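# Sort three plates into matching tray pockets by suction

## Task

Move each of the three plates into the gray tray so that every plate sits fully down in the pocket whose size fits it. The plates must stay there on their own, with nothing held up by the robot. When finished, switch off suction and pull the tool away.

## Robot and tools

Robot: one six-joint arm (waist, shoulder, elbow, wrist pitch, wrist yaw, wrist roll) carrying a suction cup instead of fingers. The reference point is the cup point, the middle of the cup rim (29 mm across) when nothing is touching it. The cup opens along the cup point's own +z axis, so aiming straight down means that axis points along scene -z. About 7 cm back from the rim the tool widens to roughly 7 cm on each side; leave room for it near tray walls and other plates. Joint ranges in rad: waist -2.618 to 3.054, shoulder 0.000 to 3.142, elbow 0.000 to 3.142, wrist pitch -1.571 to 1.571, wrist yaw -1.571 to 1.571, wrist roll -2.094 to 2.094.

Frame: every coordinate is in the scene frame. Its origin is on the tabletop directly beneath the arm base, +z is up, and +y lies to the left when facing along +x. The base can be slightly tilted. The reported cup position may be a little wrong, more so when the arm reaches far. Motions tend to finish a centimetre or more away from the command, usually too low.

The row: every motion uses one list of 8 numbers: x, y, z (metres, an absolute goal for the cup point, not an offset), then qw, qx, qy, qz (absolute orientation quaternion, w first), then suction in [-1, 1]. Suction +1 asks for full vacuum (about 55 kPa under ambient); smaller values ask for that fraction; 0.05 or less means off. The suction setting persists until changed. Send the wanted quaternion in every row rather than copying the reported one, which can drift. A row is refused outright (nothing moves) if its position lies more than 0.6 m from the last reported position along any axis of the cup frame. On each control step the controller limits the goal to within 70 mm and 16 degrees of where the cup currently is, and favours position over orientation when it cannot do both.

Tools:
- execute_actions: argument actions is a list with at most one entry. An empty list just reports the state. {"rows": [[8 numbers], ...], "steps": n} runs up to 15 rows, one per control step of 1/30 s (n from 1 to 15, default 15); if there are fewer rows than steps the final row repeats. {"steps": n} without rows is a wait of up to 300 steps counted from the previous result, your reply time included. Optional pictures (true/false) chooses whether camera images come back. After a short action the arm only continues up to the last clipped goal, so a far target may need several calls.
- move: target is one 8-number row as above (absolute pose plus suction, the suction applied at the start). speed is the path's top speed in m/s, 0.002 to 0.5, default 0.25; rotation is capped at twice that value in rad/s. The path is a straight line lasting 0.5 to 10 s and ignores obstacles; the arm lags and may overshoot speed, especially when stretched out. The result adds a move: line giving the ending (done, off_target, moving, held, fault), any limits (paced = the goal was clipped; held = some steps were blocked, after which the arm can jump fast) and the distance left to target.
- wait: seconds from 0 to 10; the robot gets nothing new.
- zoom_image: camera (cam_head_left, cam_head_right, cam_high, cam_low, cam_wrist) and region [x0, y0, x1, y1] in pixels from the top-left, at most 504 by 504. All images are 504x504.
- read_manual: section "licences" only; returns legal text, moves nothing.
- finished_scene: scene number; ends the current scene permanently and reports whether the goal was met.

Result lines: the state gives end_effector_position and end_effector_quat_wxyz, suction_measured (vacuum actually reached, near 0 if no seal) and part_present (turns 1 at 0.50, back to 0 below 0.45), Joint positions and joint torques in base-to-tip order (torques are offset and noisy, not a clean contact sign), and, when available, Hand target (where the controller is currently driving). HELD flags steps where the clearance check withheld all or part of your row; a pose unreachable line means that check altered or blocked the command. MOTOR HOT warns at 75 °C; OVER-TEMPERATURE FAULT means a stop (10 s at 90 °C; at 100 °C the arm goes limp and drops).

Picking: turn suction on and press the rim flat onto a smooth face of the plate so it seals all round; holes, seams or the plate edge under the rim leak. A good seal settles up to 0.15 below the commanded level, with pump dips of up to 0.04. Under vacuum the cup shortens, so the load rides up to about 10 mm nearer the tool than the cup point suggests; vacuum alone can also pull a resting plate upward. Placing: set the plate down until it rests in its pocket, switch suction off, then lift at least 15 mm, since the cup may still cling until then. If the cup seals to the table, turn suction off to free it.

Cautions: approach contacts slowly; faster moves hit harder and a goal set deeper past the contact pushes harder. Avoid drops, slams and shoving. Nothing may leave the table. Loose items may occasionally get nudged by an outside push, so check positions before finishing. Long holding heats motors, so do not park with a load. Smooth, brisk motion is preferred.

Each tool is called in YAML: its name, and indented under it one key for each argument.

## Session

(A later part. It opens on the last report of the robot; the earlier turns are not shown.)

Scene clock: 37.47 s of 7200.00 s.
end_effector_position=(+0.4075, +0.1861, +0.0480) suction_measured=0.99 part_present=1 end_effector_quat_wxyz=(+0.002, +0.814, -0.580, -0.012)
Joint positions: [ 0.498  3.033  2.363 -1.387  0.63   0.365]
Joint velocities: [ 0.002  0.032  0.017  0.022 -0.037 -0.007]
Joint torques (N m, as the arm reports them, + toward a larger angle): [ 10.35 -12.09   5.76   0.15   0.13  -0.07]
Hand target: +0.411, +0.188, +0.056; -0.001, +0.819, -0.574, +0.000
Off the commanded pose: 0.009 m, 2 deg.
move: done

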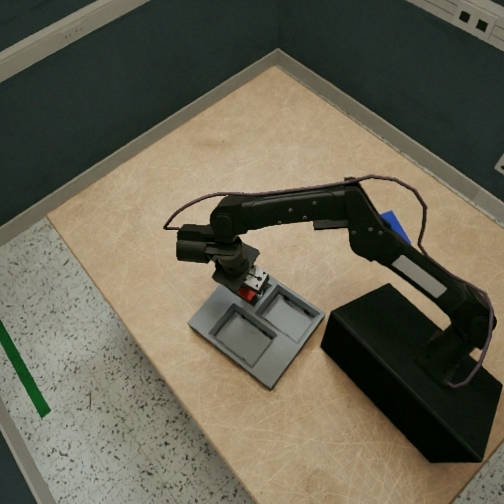

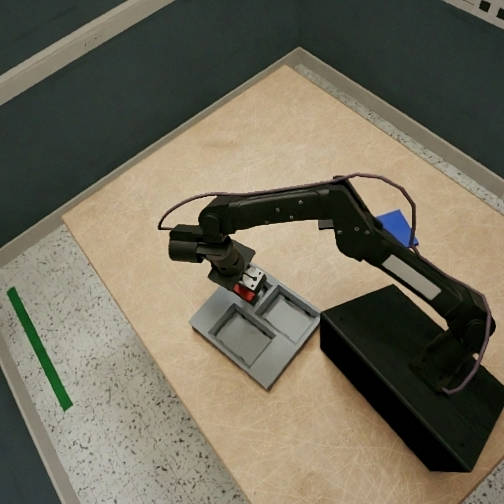

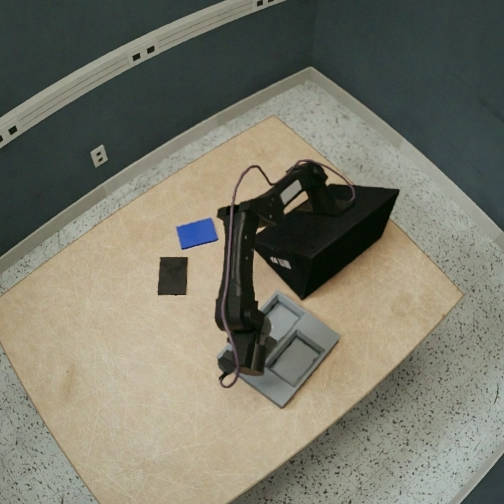

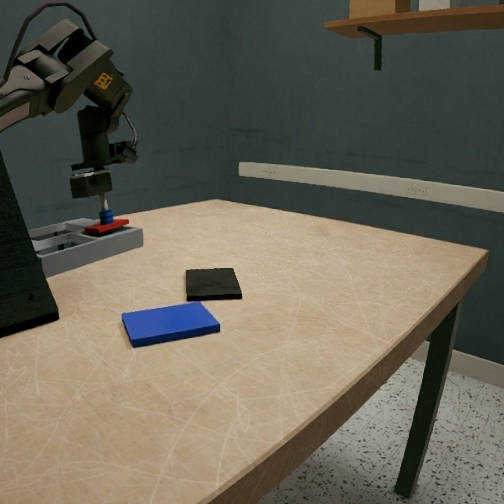

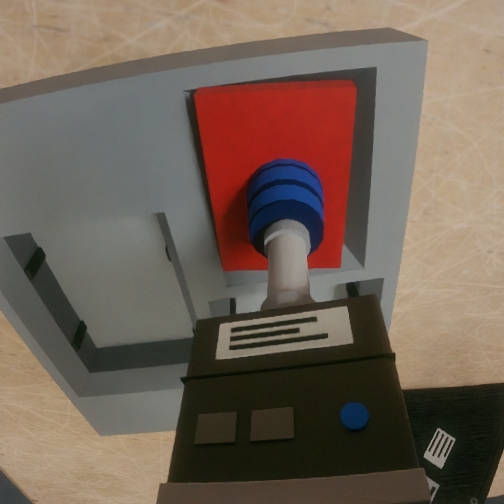

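move:
  target: [0.407,0.185,0.043,0,0.829,-0.559,0,1]
  speed: 0.04

Scene clock: 39.97 s of 7200.00 s.
end_effector_position=(+0.4000, +0.1797, +0.0279) suction_measured=0.98 part_present=1 end_effector_quat_wxyz=(+0.022, +0.830, -0.557, -0.007)
Joint positions: [ 0.48   3.036  2.294 -1.347  0.66   0.316]
Joint velocities: [ 0.002 -0.012 -0.017 -0.051 -0.022 -0.051]
Joint torques (N m, as the arm reports them, + toward a larger angle): [ 10.34 -14.9    2.71   0.31  -0.07  -0.12]
Hand target: +0.407, +0.185, +0.043; +0.001, +0.829, -0.559, -0.000
Off the commanded pose: 0.017 m, 3 deg.
move: off_target

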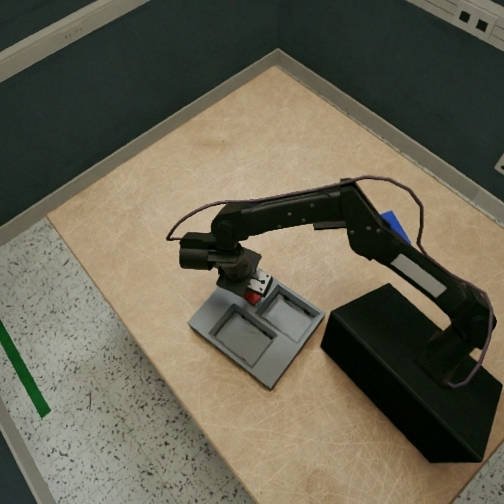

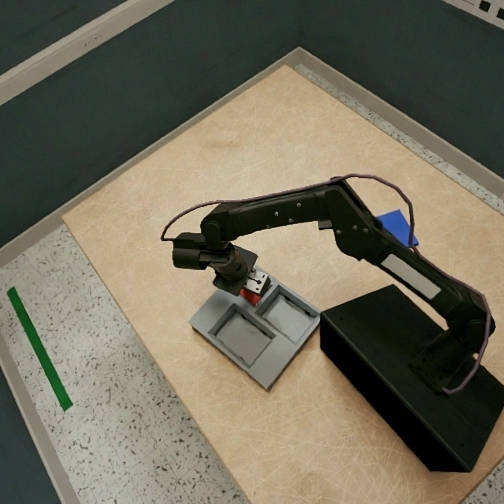

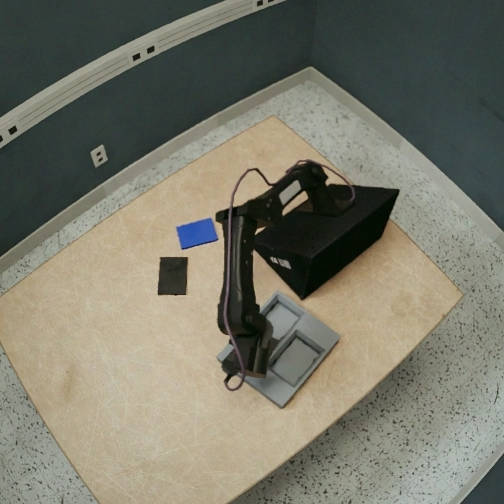

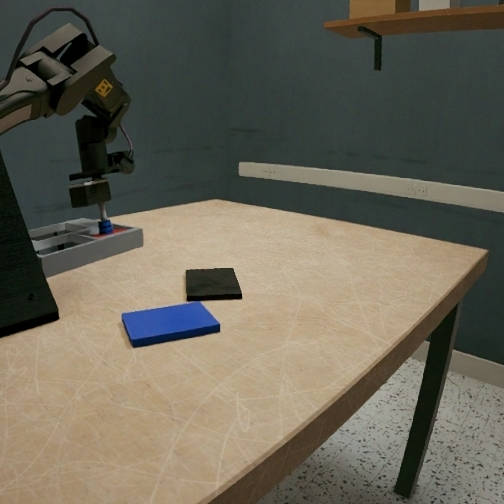

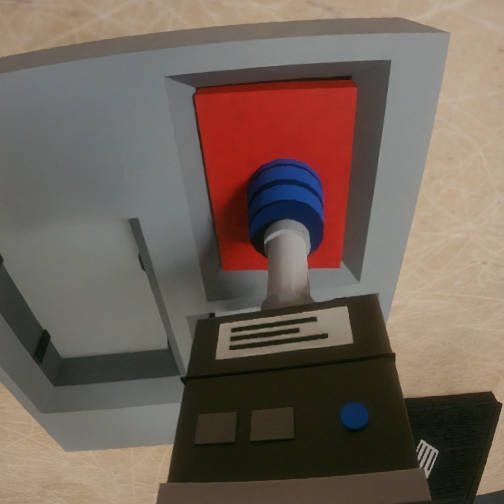

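move:
  target: [0.407,0.185,0.012,0,0.829,-0.559,0,1]
  speed: 0.03

Scene clock: 42.27 s of 7200.00 s.
end_effector_position=(+0.4015, +0.1802, +0.0100) suction_measured=0.98 part_present=1 end_effector_quat_wxyz=(+0.017, +0.833, -0.554, +0.000)
Joint positions: [ 0.46   3.02   2.204 -1.242  0.682  0.275]
Joint velocities: [-0.012  0.002 -0.037 -0.022  0.022 -0.022]
Joint torques (N m, as the arm reports them, + toward a larger angle): [  8.58 -13.59   2.51   0.59  -0.07  -0.12]
Hand target: +0.407, +0.185, +0.012; +0.001, +0.829, -0.559, +0.000
Off the commanded pose: 0.008 m, 2 deg.
move: done

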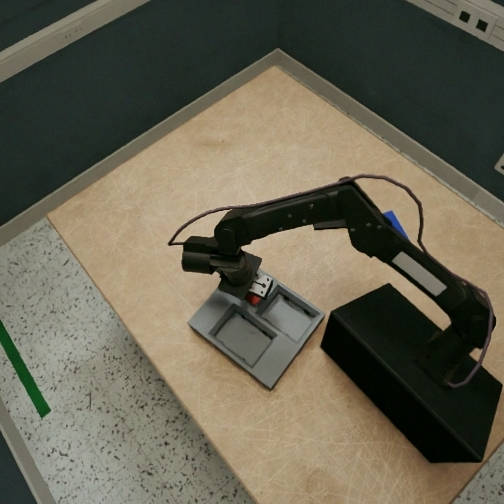

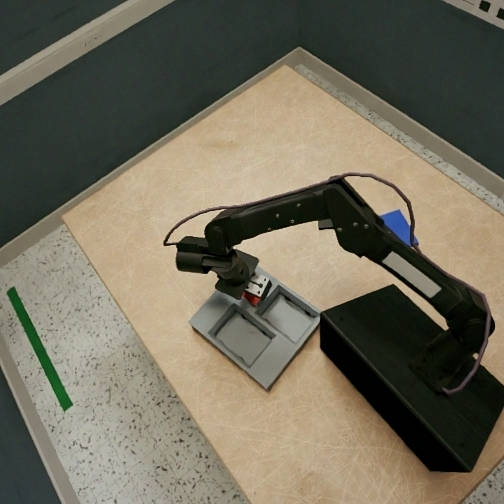

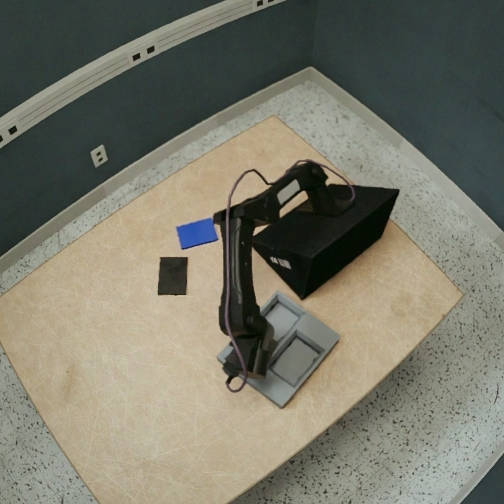

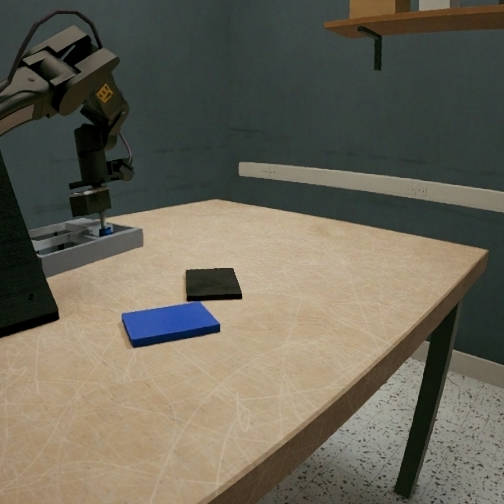

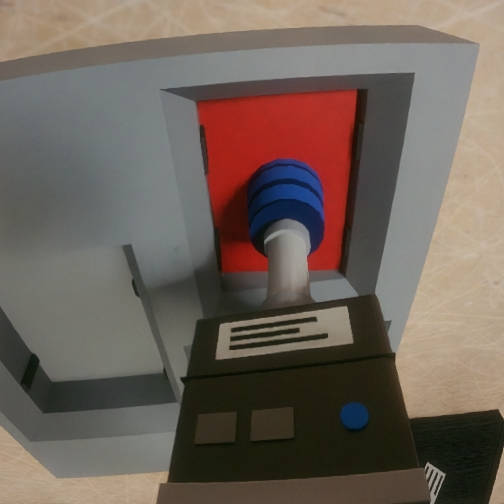

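execute_actions:
  actions:
    - {"rows":[[0.405,0.184,0.008,0,0.829,-0.559,0,1],[0.405,0.184,0.004,0,0.829,-0.559,0,1],[0.405,0.184,0.001,0,0.829,-0.559,0,1]],"steps":15}
  pictures: false

execute_actions:
  actions:
    - {"rows":[[0.405,0.184,0.012,0,0.829,-0.559,0,0]],"steps":15}
  pictures: false

move:
  target: [0.4,0.184,0.085,0,0.829,-0.559,0,0]
  speed: 0.15

move:
  target: [0.41,-0.12,0.08,0,0.985,-0.174,0,0]
  speed: 0.35

Scene clock: 47.63 s of 7200.00 s.
end_effector_position=(+0.4021, +0.1804, +0.0087) suction_measured=0.96 part_present=1 end_effector_quat_wxyz=(+0.010, +0.834, -0.552, +0.002)
Joint positions: [ 0.458  2.996  2.155 -1.196  0.682  0.255]
Joint velocities: [-0.012  0.007 -0.002 -0.007  0.022 -0.051]
Joint torques (N m, as the arm reports them, + toward a larger angle): [  7.73 -12.01   1.95   0.74  -0.01  -0.08]
Hand target: +0.405, +0.184, +0.001; +0.001, +0.829, -0.559, +0.000
Off the commanded pose: 0.009 m, 2 deg.
Steps of this call (steps 1 to 146: nothing new was sent; steps 147 to 161: all 15 steps of this action). Readings (end_effector_position | what the end effector reports):
147: (+0.4012, +0.1803, +0.0097) | suction_measured=0.99 part_present=1
148: (+0.4013, +0.1802, +0.0095) | suction_measured=0.99 part_present=1
150: (+0.4016, +0.1803, +0.0091) | suction_measured=0.99 part_present=1
154: (+0.4019, +0.1804, +0.0086) | suction_measured=0.98 part_present=1
161: the state above

Scene clock: 48.13 s of 7200.00 s.
end_effector_position=(+0.4025, +0.1799, +0.0094) suction_measured=0.00 part_present=0 end_effector_quat_wxyz=(+0.010, +0.833, -0.553, +0.003)
Joint positions: [ 0.458  2.994  2.155 -1.197  0.683  0.257]
Joint velocities: [-0.007 -0.007 -0.002  0.007 -0.037 -0.007]
Joint torques (N m, as the arm reports them, + toward a larger angle): [  9.16 -12.5    3.64   0.38  -0.06  -0.04]
Hand target: +0.405, +0.184, +0.012; +0.000, +0.829, -0.559, +0.000
Off the commanded pose: 0.005 m, 1 deg.
Steps of this call (steps 1 to 15: all 15 steps of this action). Readings (end_effector_position | what the end effector reports):
1: (+0.4021, +0.1803, +0.0088) | suction_measured=0.12 part_present=0
2: (+0.4022, +0.1803, +0.0090) | suction_measured=0.00 part_present=0
4: (+0.4024, +0.1801, +0.0092) | suction_measured=0.00 part_present=0
8: (+0.4024, +0.1800, +0.0094) | suction_measured=0.00 part_present=0
15: the state above

Scene clock: 49.60 s of 7200.00 s.
end_effector_position=(+0.3963, +0.1792, +0.0715) suction_measured=0.00 part_present=0 end_effector_quat_wxyz=(+0.011, +0.830, -0.557, -0.006)
Joint positions: [ 0.538  2.994  2.351 -1.458  0.629  0.364]
Joint velocities: [-0.007 -0.007  0.002 -0.037  0.022 -0.007]
Joint torques (N m, as the arm reports them, + toward a larger angle): [ 10.37 -12.83   5.94   0.08  -0.05   0.01]
Hand target: +0.400, +0.184, +0.085; -0.001, +0.829, -0.559, -0.000
Off the commanded pose: 0.015 m, 1 deg.
move: off_target

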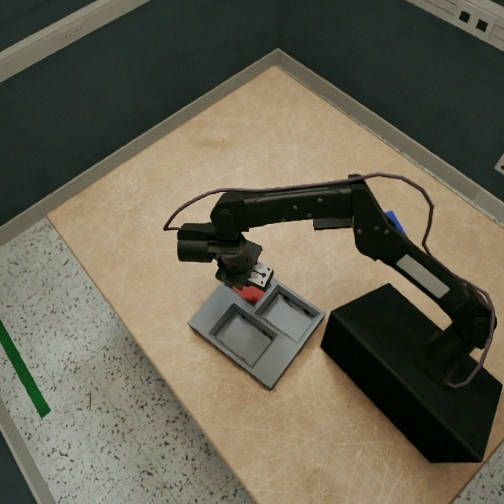

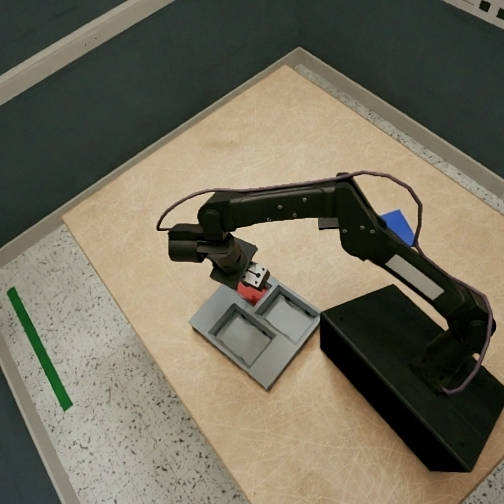

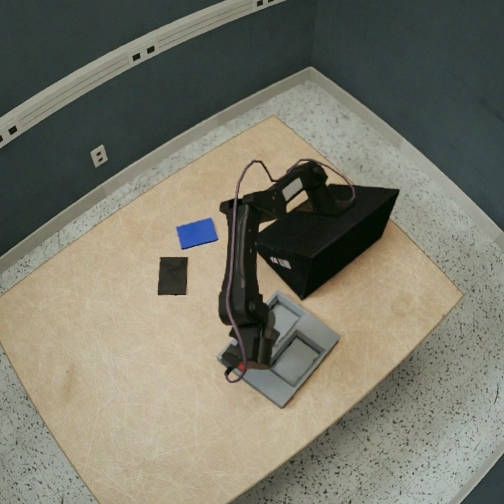

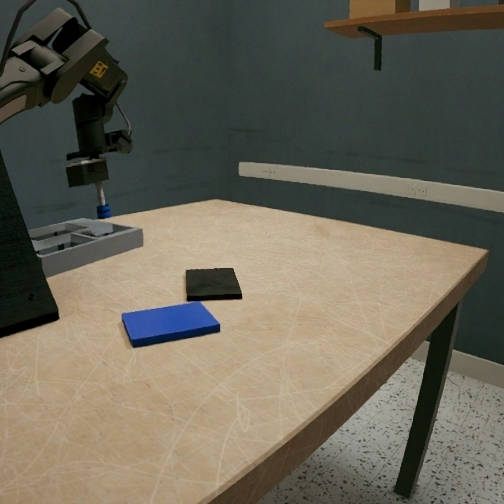

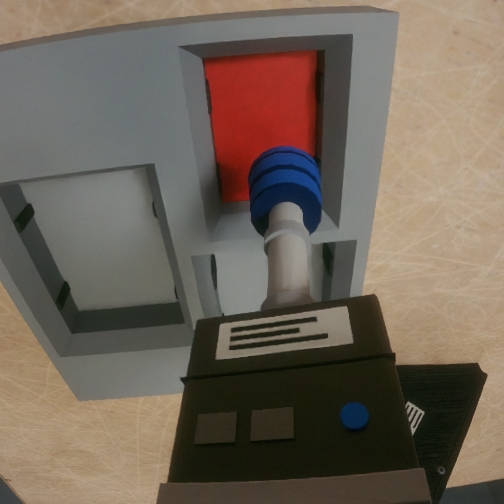

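Scene clock: 51.60 s of 7200.00 s.
end_effector_position=(+0.3992, -0.1238, +0.0650) suction_measured=0.00 part_present=0 end_effector_quat_wxyz=(+0.011, +0.984, -0.174, -0.020)
Joint positions: [ 0.063  2.212  1.757 -1.281  0.789 -1.043]
Joint velocities: [ 0.012 -0.002  0.002 -0.007  0.022 -0.022]
Joint torques (N m, as the arm reports them, + toward a larger angle): [ 10.16 -11.26   2.48   0.27   0.1   -0.02]
Hand target: +0.404, -0.122, +0.078; +0.003, +0.985, -0.174, -0.001
Off the commanded pose: 0.019 m, 3 deg.
move: off_target

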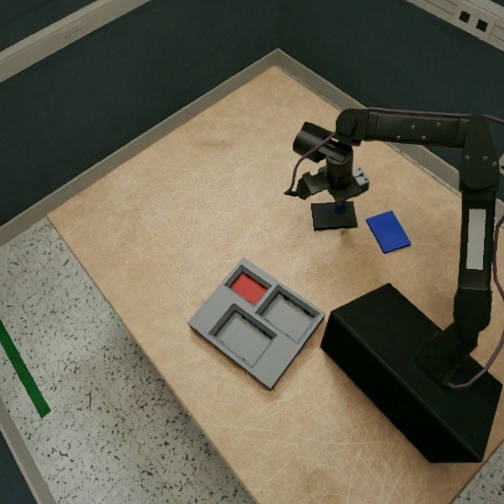

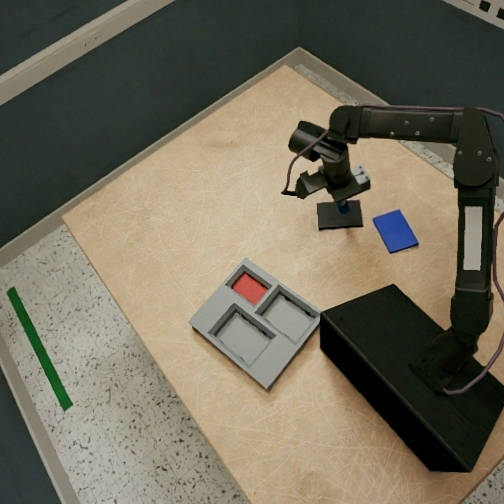

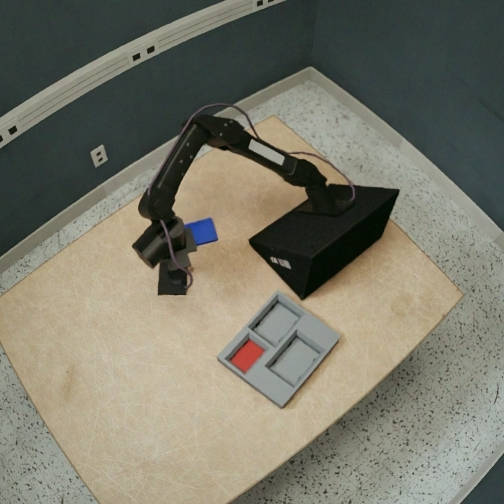

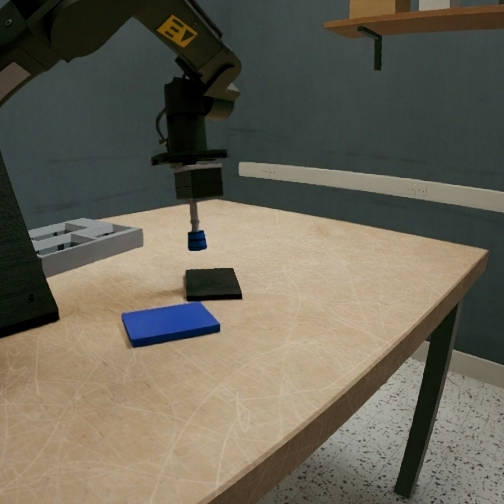

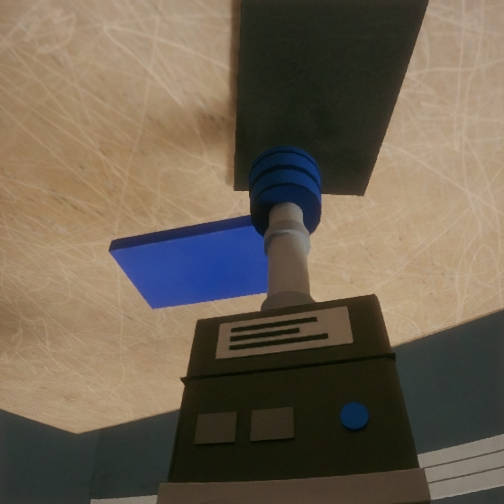

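move:
  target: [0.432,-0.11,0.04,0,0.974,-0.225,0,0]

Scene clock: 55.03 s of 7200.00 s.
end_effector_position=(+0.4207, -0.1141, +0.0327) suction_measured=0.00 part_present=0 end_effector_quat_wxyz=(+0.007, +0.976, -0.217, -0.015)
Joint positions: [ 0.019  2.293  1.78  -1.161  0.789 -1.029]
Joint velocities: [-0.002  0.007 -0.022  0.051  0.051 -0.022]
Joint torques (N m, as the arm reports them, + toward a larger angle): [10.06 -8.85  5.03  0.34  0.1   0.  ]
Hand target: +0.432, -0.111, +0.040; +0.000, +0.974, -0.225, +0.000
Off the commanded pose: 0.014 m, 2 deg.
move: off_target

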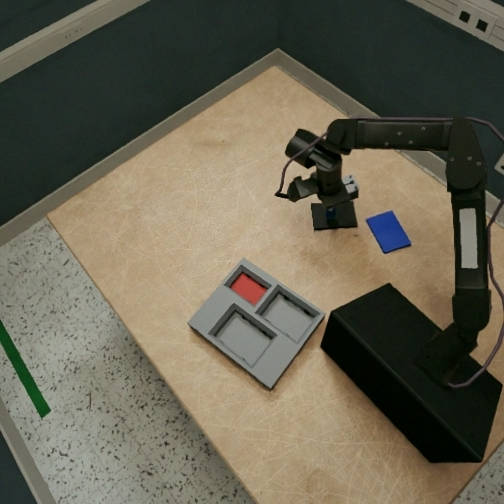

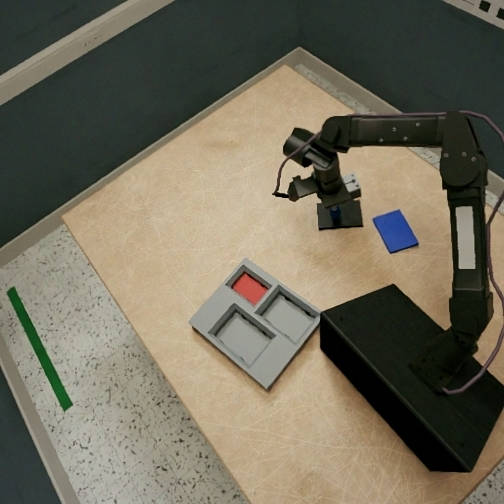

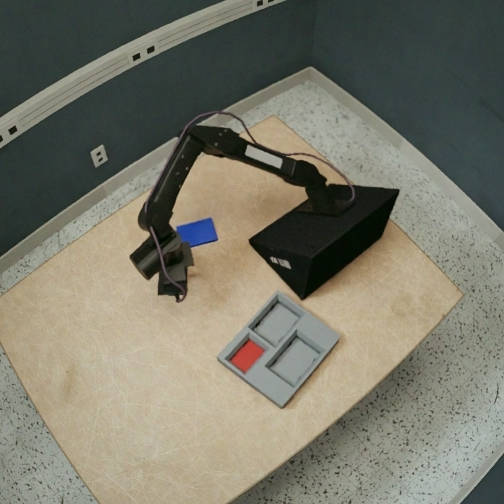

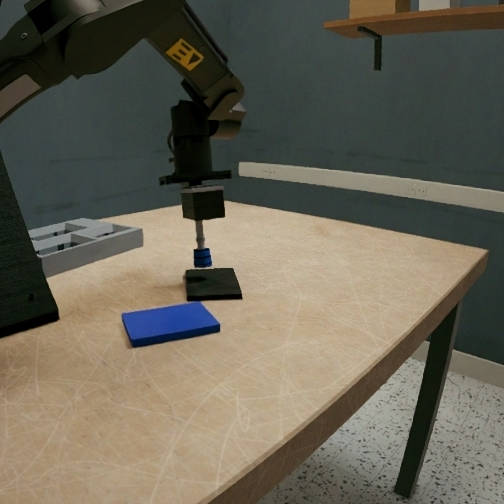

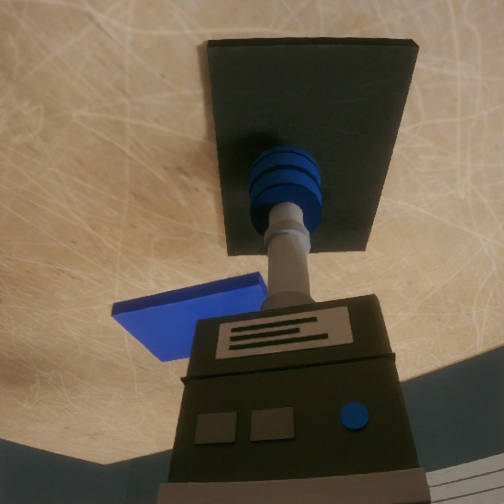

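move:
  target: [0.437,-0.121,0.013,0,0.974,-0.225,0,1]
  speed: 0.04

move:
  target: [0.42,-0.1,0.09,0,0.974,-0.225,0,1]
  speed: 0.15

Scene clock: 59.03 s of 7200.00 s.
end_effector_position=(+0.4326, -0.1320, +0.0132) suction_measured=0.00 part_present=0 end_effector_quat_wxyz=(+0.003, +0.972, -0.234, -0.005)
Joint positions: [-0.044  2.293  1.78  -1.068  0.789 -1.104]
Joint velocities: [ 0.002 -0.002 -0.022 -0.051 -0.007 -0.066]
Joint torques (N m, as the arm reports them, + toward a larger angle): [10.33 -8.12  3.14  0.49  0.04  0.02]
Hand target: +0.436, -0.121, +0.013; +0.000, +0.974, -0.225, -0.000
Off the commanded pose: 0.012 m, 1 deg.
move: off_target

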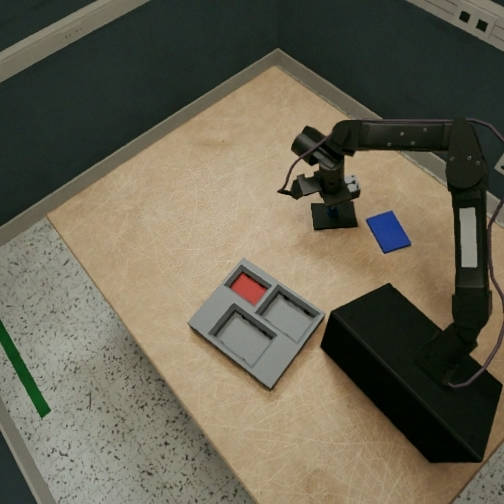

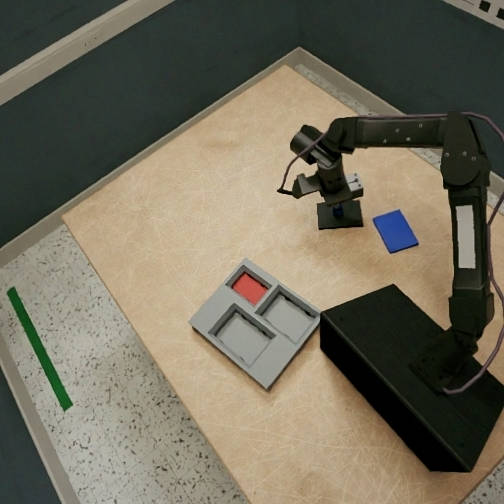

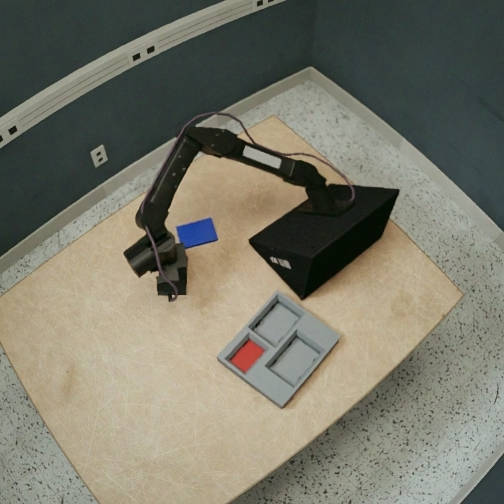

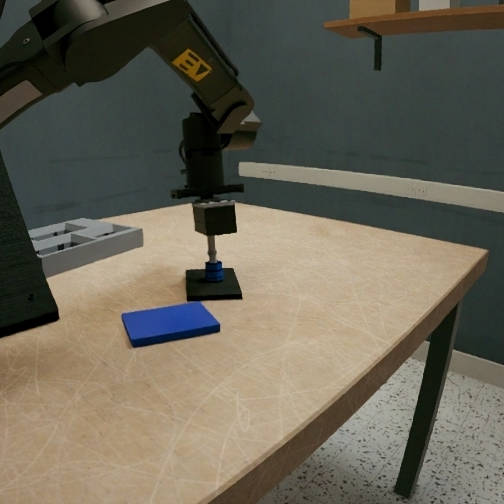

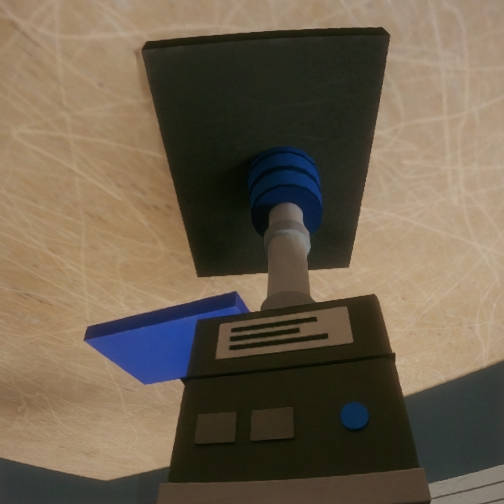

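Scene clock: 60.27 s of 7200.00 s.
end_effector_position=(+0.4142, -0.0989, +0.0743) suction_measured=0.00 part_present=0 end_effector_quat_wxyz=(+0.009, +0.976, -0.218, -0.014)
Joint positions: [ 0.116  2.293  1.849 -1.325  0.779 -0.892]
Joint velocities: [-0.002 -0.007  0.002  0.007  0.022 -0.022]
Joint torques (N m, as the arm reports them, + toward a larger angle): [  9.98 -10.57   5.35   0.04   0.06   0.13]
Hand target: +0.420, -0.100, +0.090; -0.001, +0.974, -0.225, +0.001
Off the commanded pose: 0.017 m, 2 deg.
move: off_target

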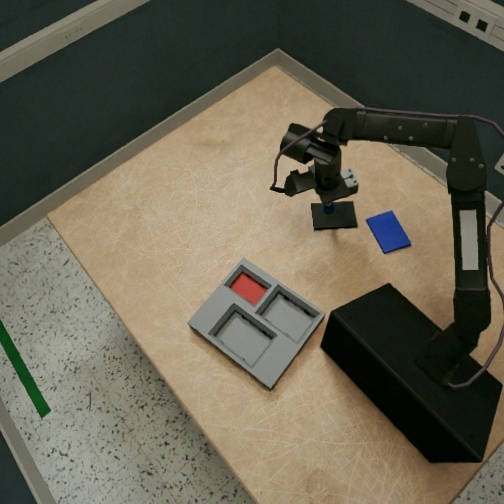

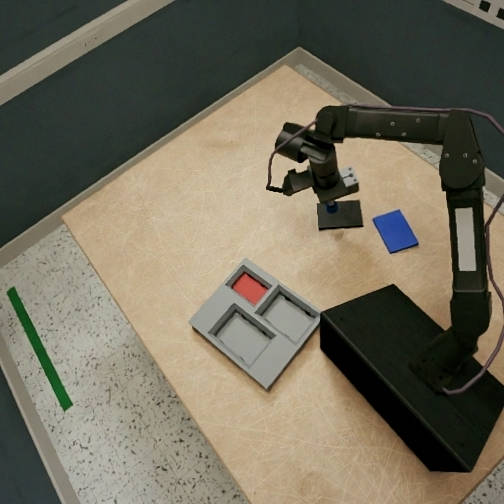

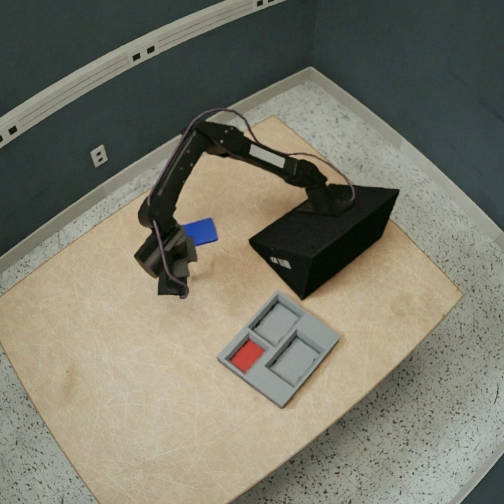

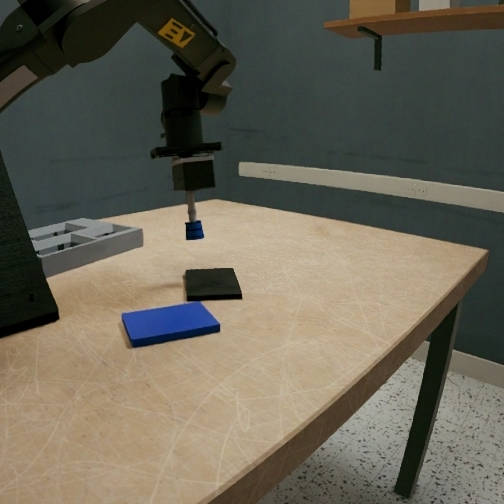

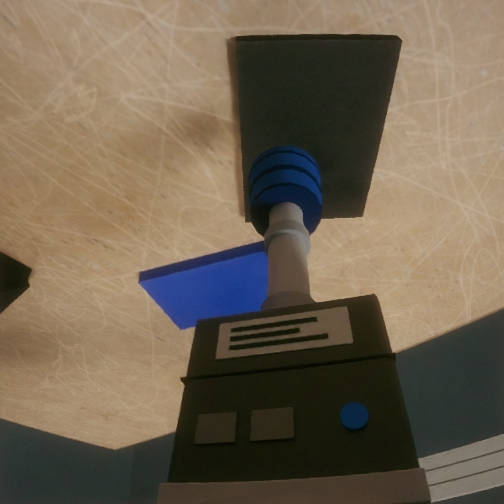

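move:
  target: [0.433,-0.118,0.006,0,0.974,-0.225,0,1]
  speed: 0.07

Scene clock: 63.00 s of 7200.00 s.
end_effector_position=(+0.4292, -0.1258, +0.0038) suction_measured=0.78 part_present=1 end_effector_quat_wxyz=(-0.001, +0.972, -0.234, -0.008)
Joint positions: [-0.052  2.293  1.74  -1.024  0.781 -1.113]
Joint velocities: [ 0.012 -0.007 -0.022  0.051 -0.051 -0.125]
Joint torques (N m, as the arm reports them, + toward a larger angle): [10.43 -8.89  2.46  0.38  0.22 -0.08]
Hand target: +0.432, -0.119, +0.006; +0.001, +0.974, -0.225, -0.001
Off the commanded pose: 0.009 m, 1 deg.
move: done

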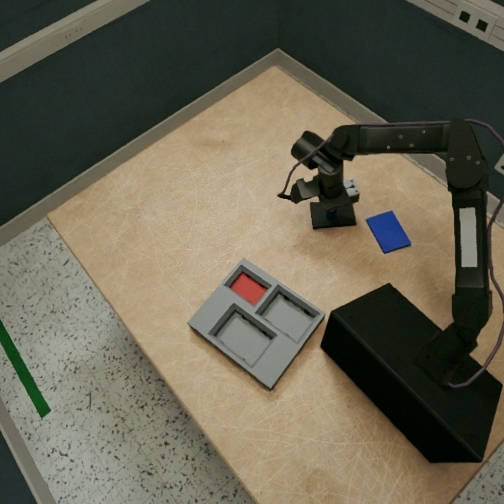

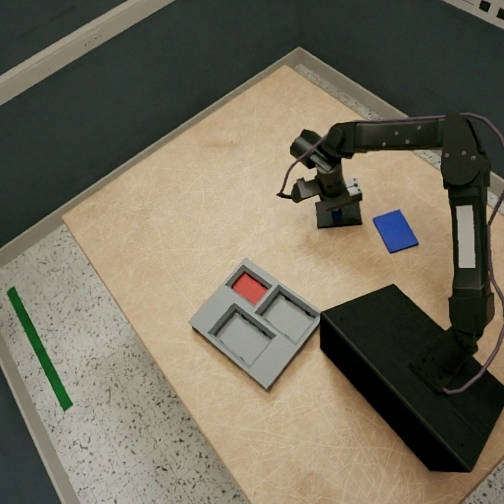

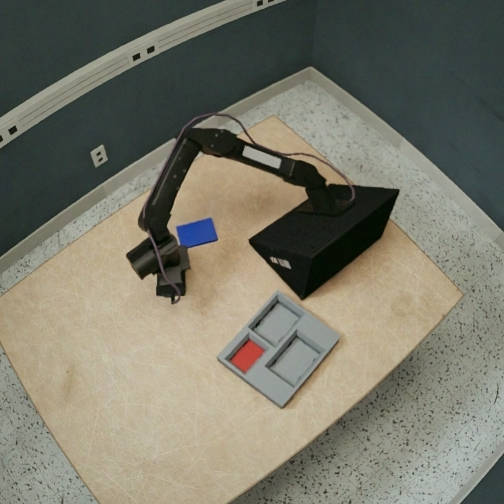

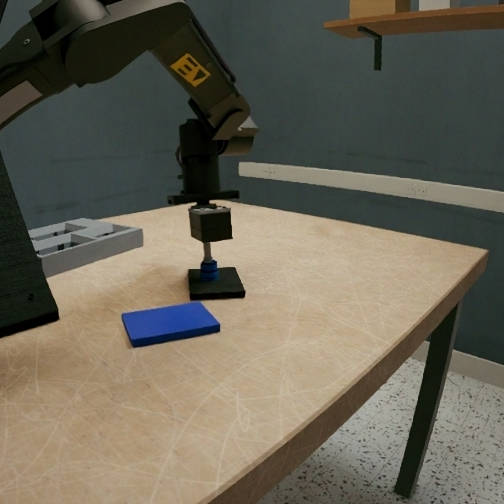

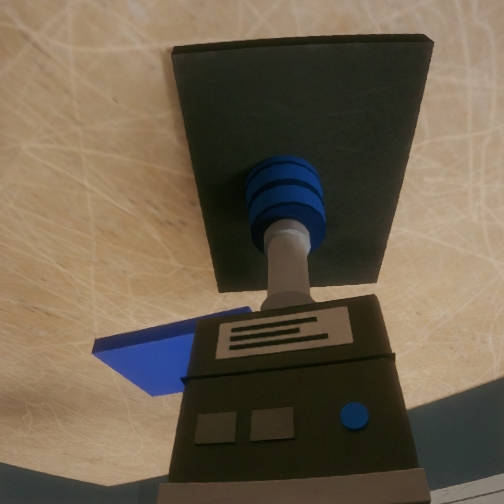

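move:
  target: [0.42,-0.08,0.095,0,0.95,-0.312,0,1]
  speed: 0.15

move:
  target: [0.31,0.265,0.075,0,0.824,-0.566,0,1]

Scene clock: 66.60 s of 7200.00 s.
end_effector_position=(+0.4165, -0.0878, +0.0878) suction_measured=0.99 part_present=1 end_effector_quat_wxyz=(+0.003, +0.948, -0.317, -0.005)
Joint positions: [ 0.153  2.293  1.862 -1.343  0.767 -0.657]
Joint velocities: [-0.017 -0.017 -0.017 -0.095  0.037  0.022]
Joint torques (N m, as the arm reports them, + toward a larger angle): [10.64 -7.4   5.42  0.18  0.09  0.03]
Hand target: +0.421, -0.080, +0.095; -0.001, +0.950, -0.312, +0.001
Off the commanded pose: 0.011 m, 1 deg.
move: off_target

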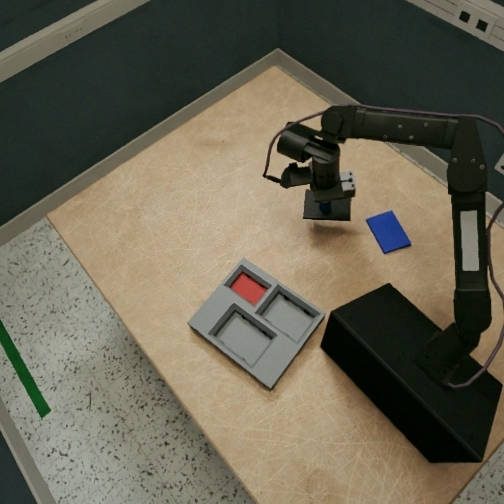

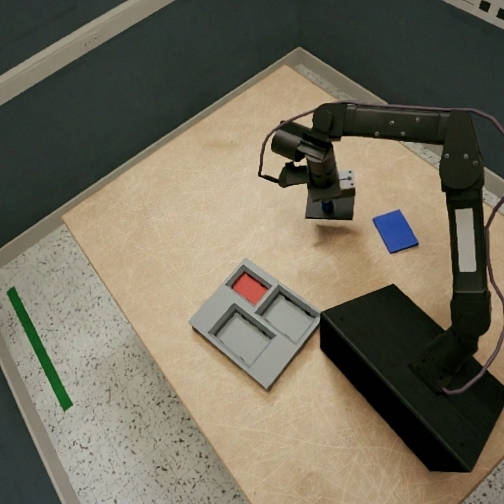

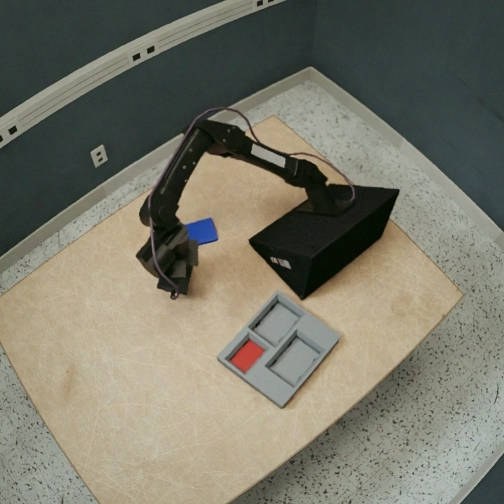

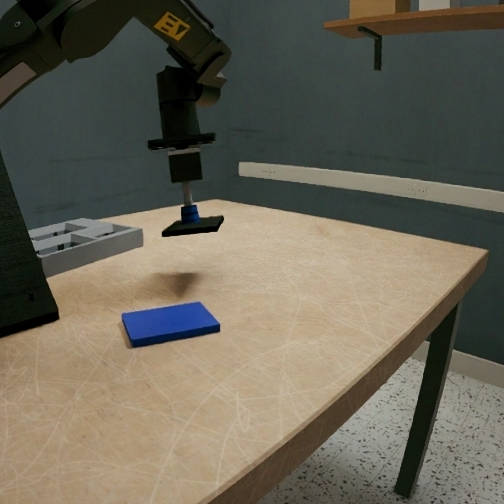

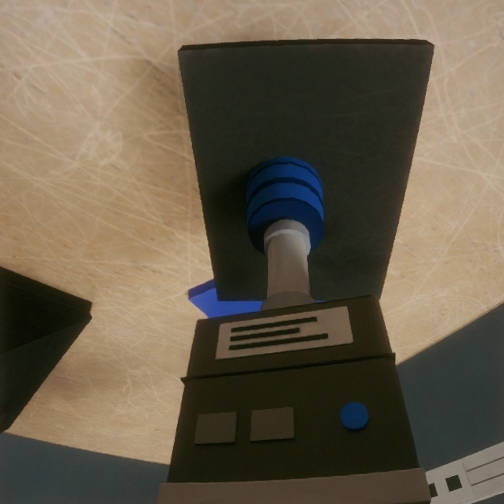

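Scene clock: 69.00 s of 7200.00 s.
end_effector_position=(+0.3140, +0.2650, +0.0695) suction_measured=0.98 part_present=1 end_effector_quat_wxyz=(+0.004, +0.825, -0.565, -0.005)
Joint positions: [ 0.751  3.055  2.198 -1.34   0.512  0.583]
Joint velocities: [ 0.012 -0.012  0.017 -0.022 -0.037  0.051]
Joint torques (N m, as the arm reports them, + toward a larger angle): [  8.22 -12.36   6.5    0.09   0.01  -0.02]
Hand target: +0.316, +0.269, +0.077; -0.003, +0.825, -0.565, -0.001
Off the commanded pose: 0.007 m, 1 deg.
move: done

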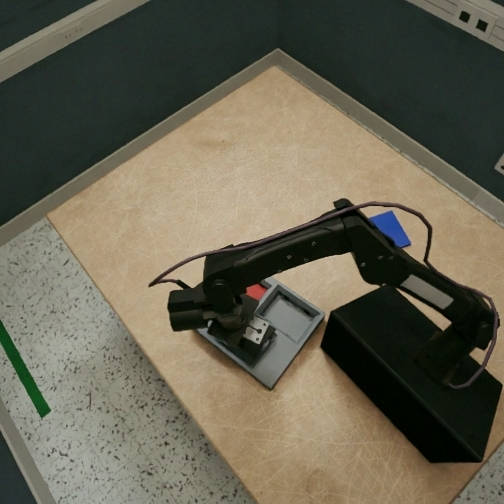

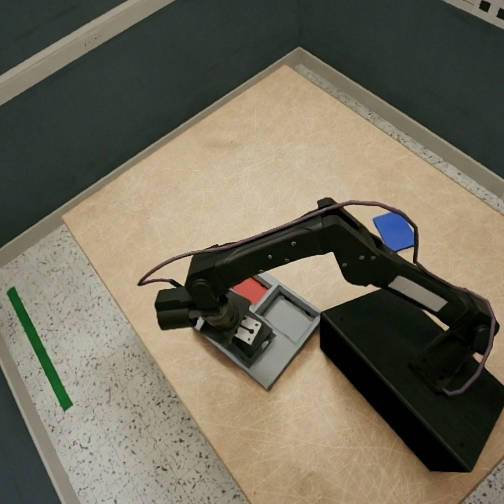

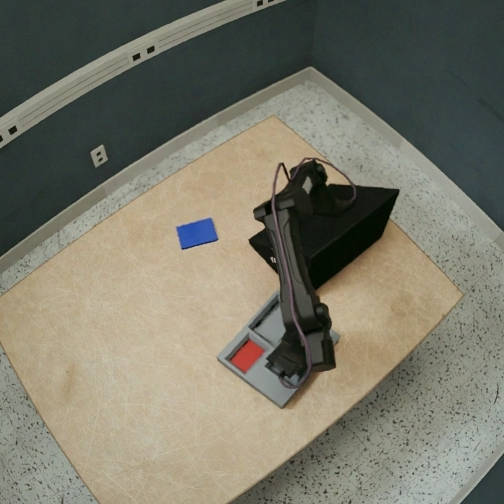

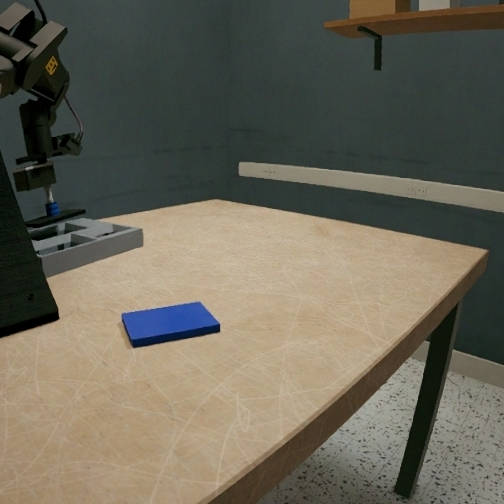

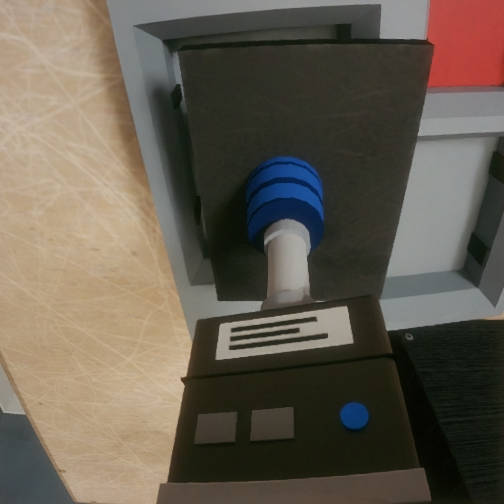

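move:
  target: [0.313,0.287,0.058,0,0.839,-0.545,0,1]
  speed: 0.1

Scene clock: 71.13 s of 7200.00 s.
end_effector_position=(+0.3104, +0.2753, +0.0503) suction_measured=0.99 part_present=1 end_effector_quat_wxyz=(+0.012, +0.835, -0.550, -0.010)
Joint positions: [ 0.742  3.125  2.245 -1.334  0.507  0.55 ]
Joint velocities: [ 0.007  0.002  0.012 -0.051  0.051  0.051]
Joint torques (N m, as the arm reports them, + toward a larger angle): [  9.5  -12.29   6.27   0.33   0.08  -0.12]
Hand target: +0.313, +0.287, +0.058; -0.004, +0.839, -0.545, -0.000
Off the commanded pose: 0.014 m, 2 deg.
joint sent to its limit — the command would take joint 2 (shoulder) past its upper limit, so that joint was sent only as far as its limit.
move: off_target

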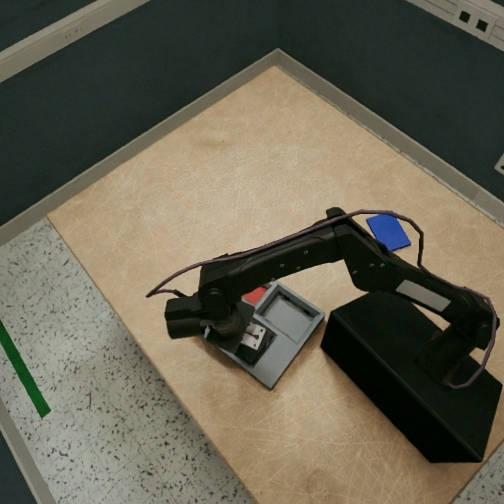

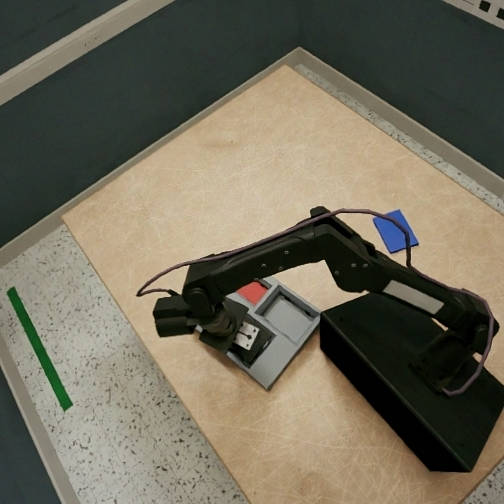

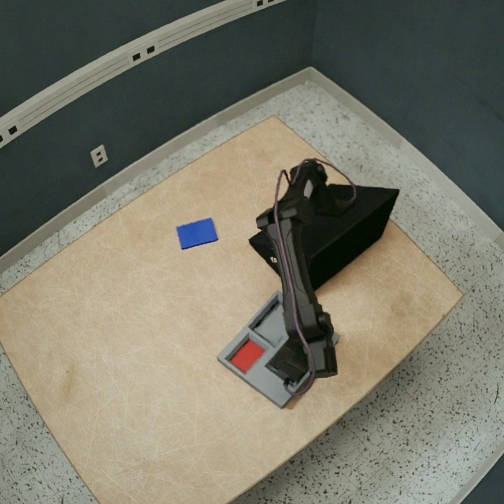

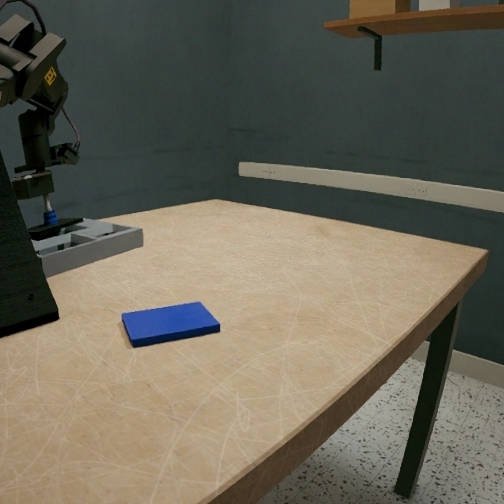

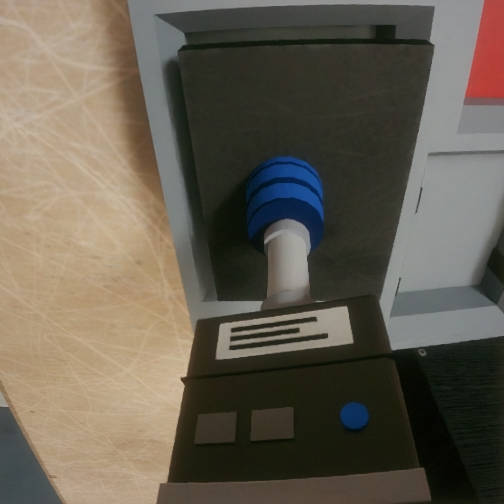

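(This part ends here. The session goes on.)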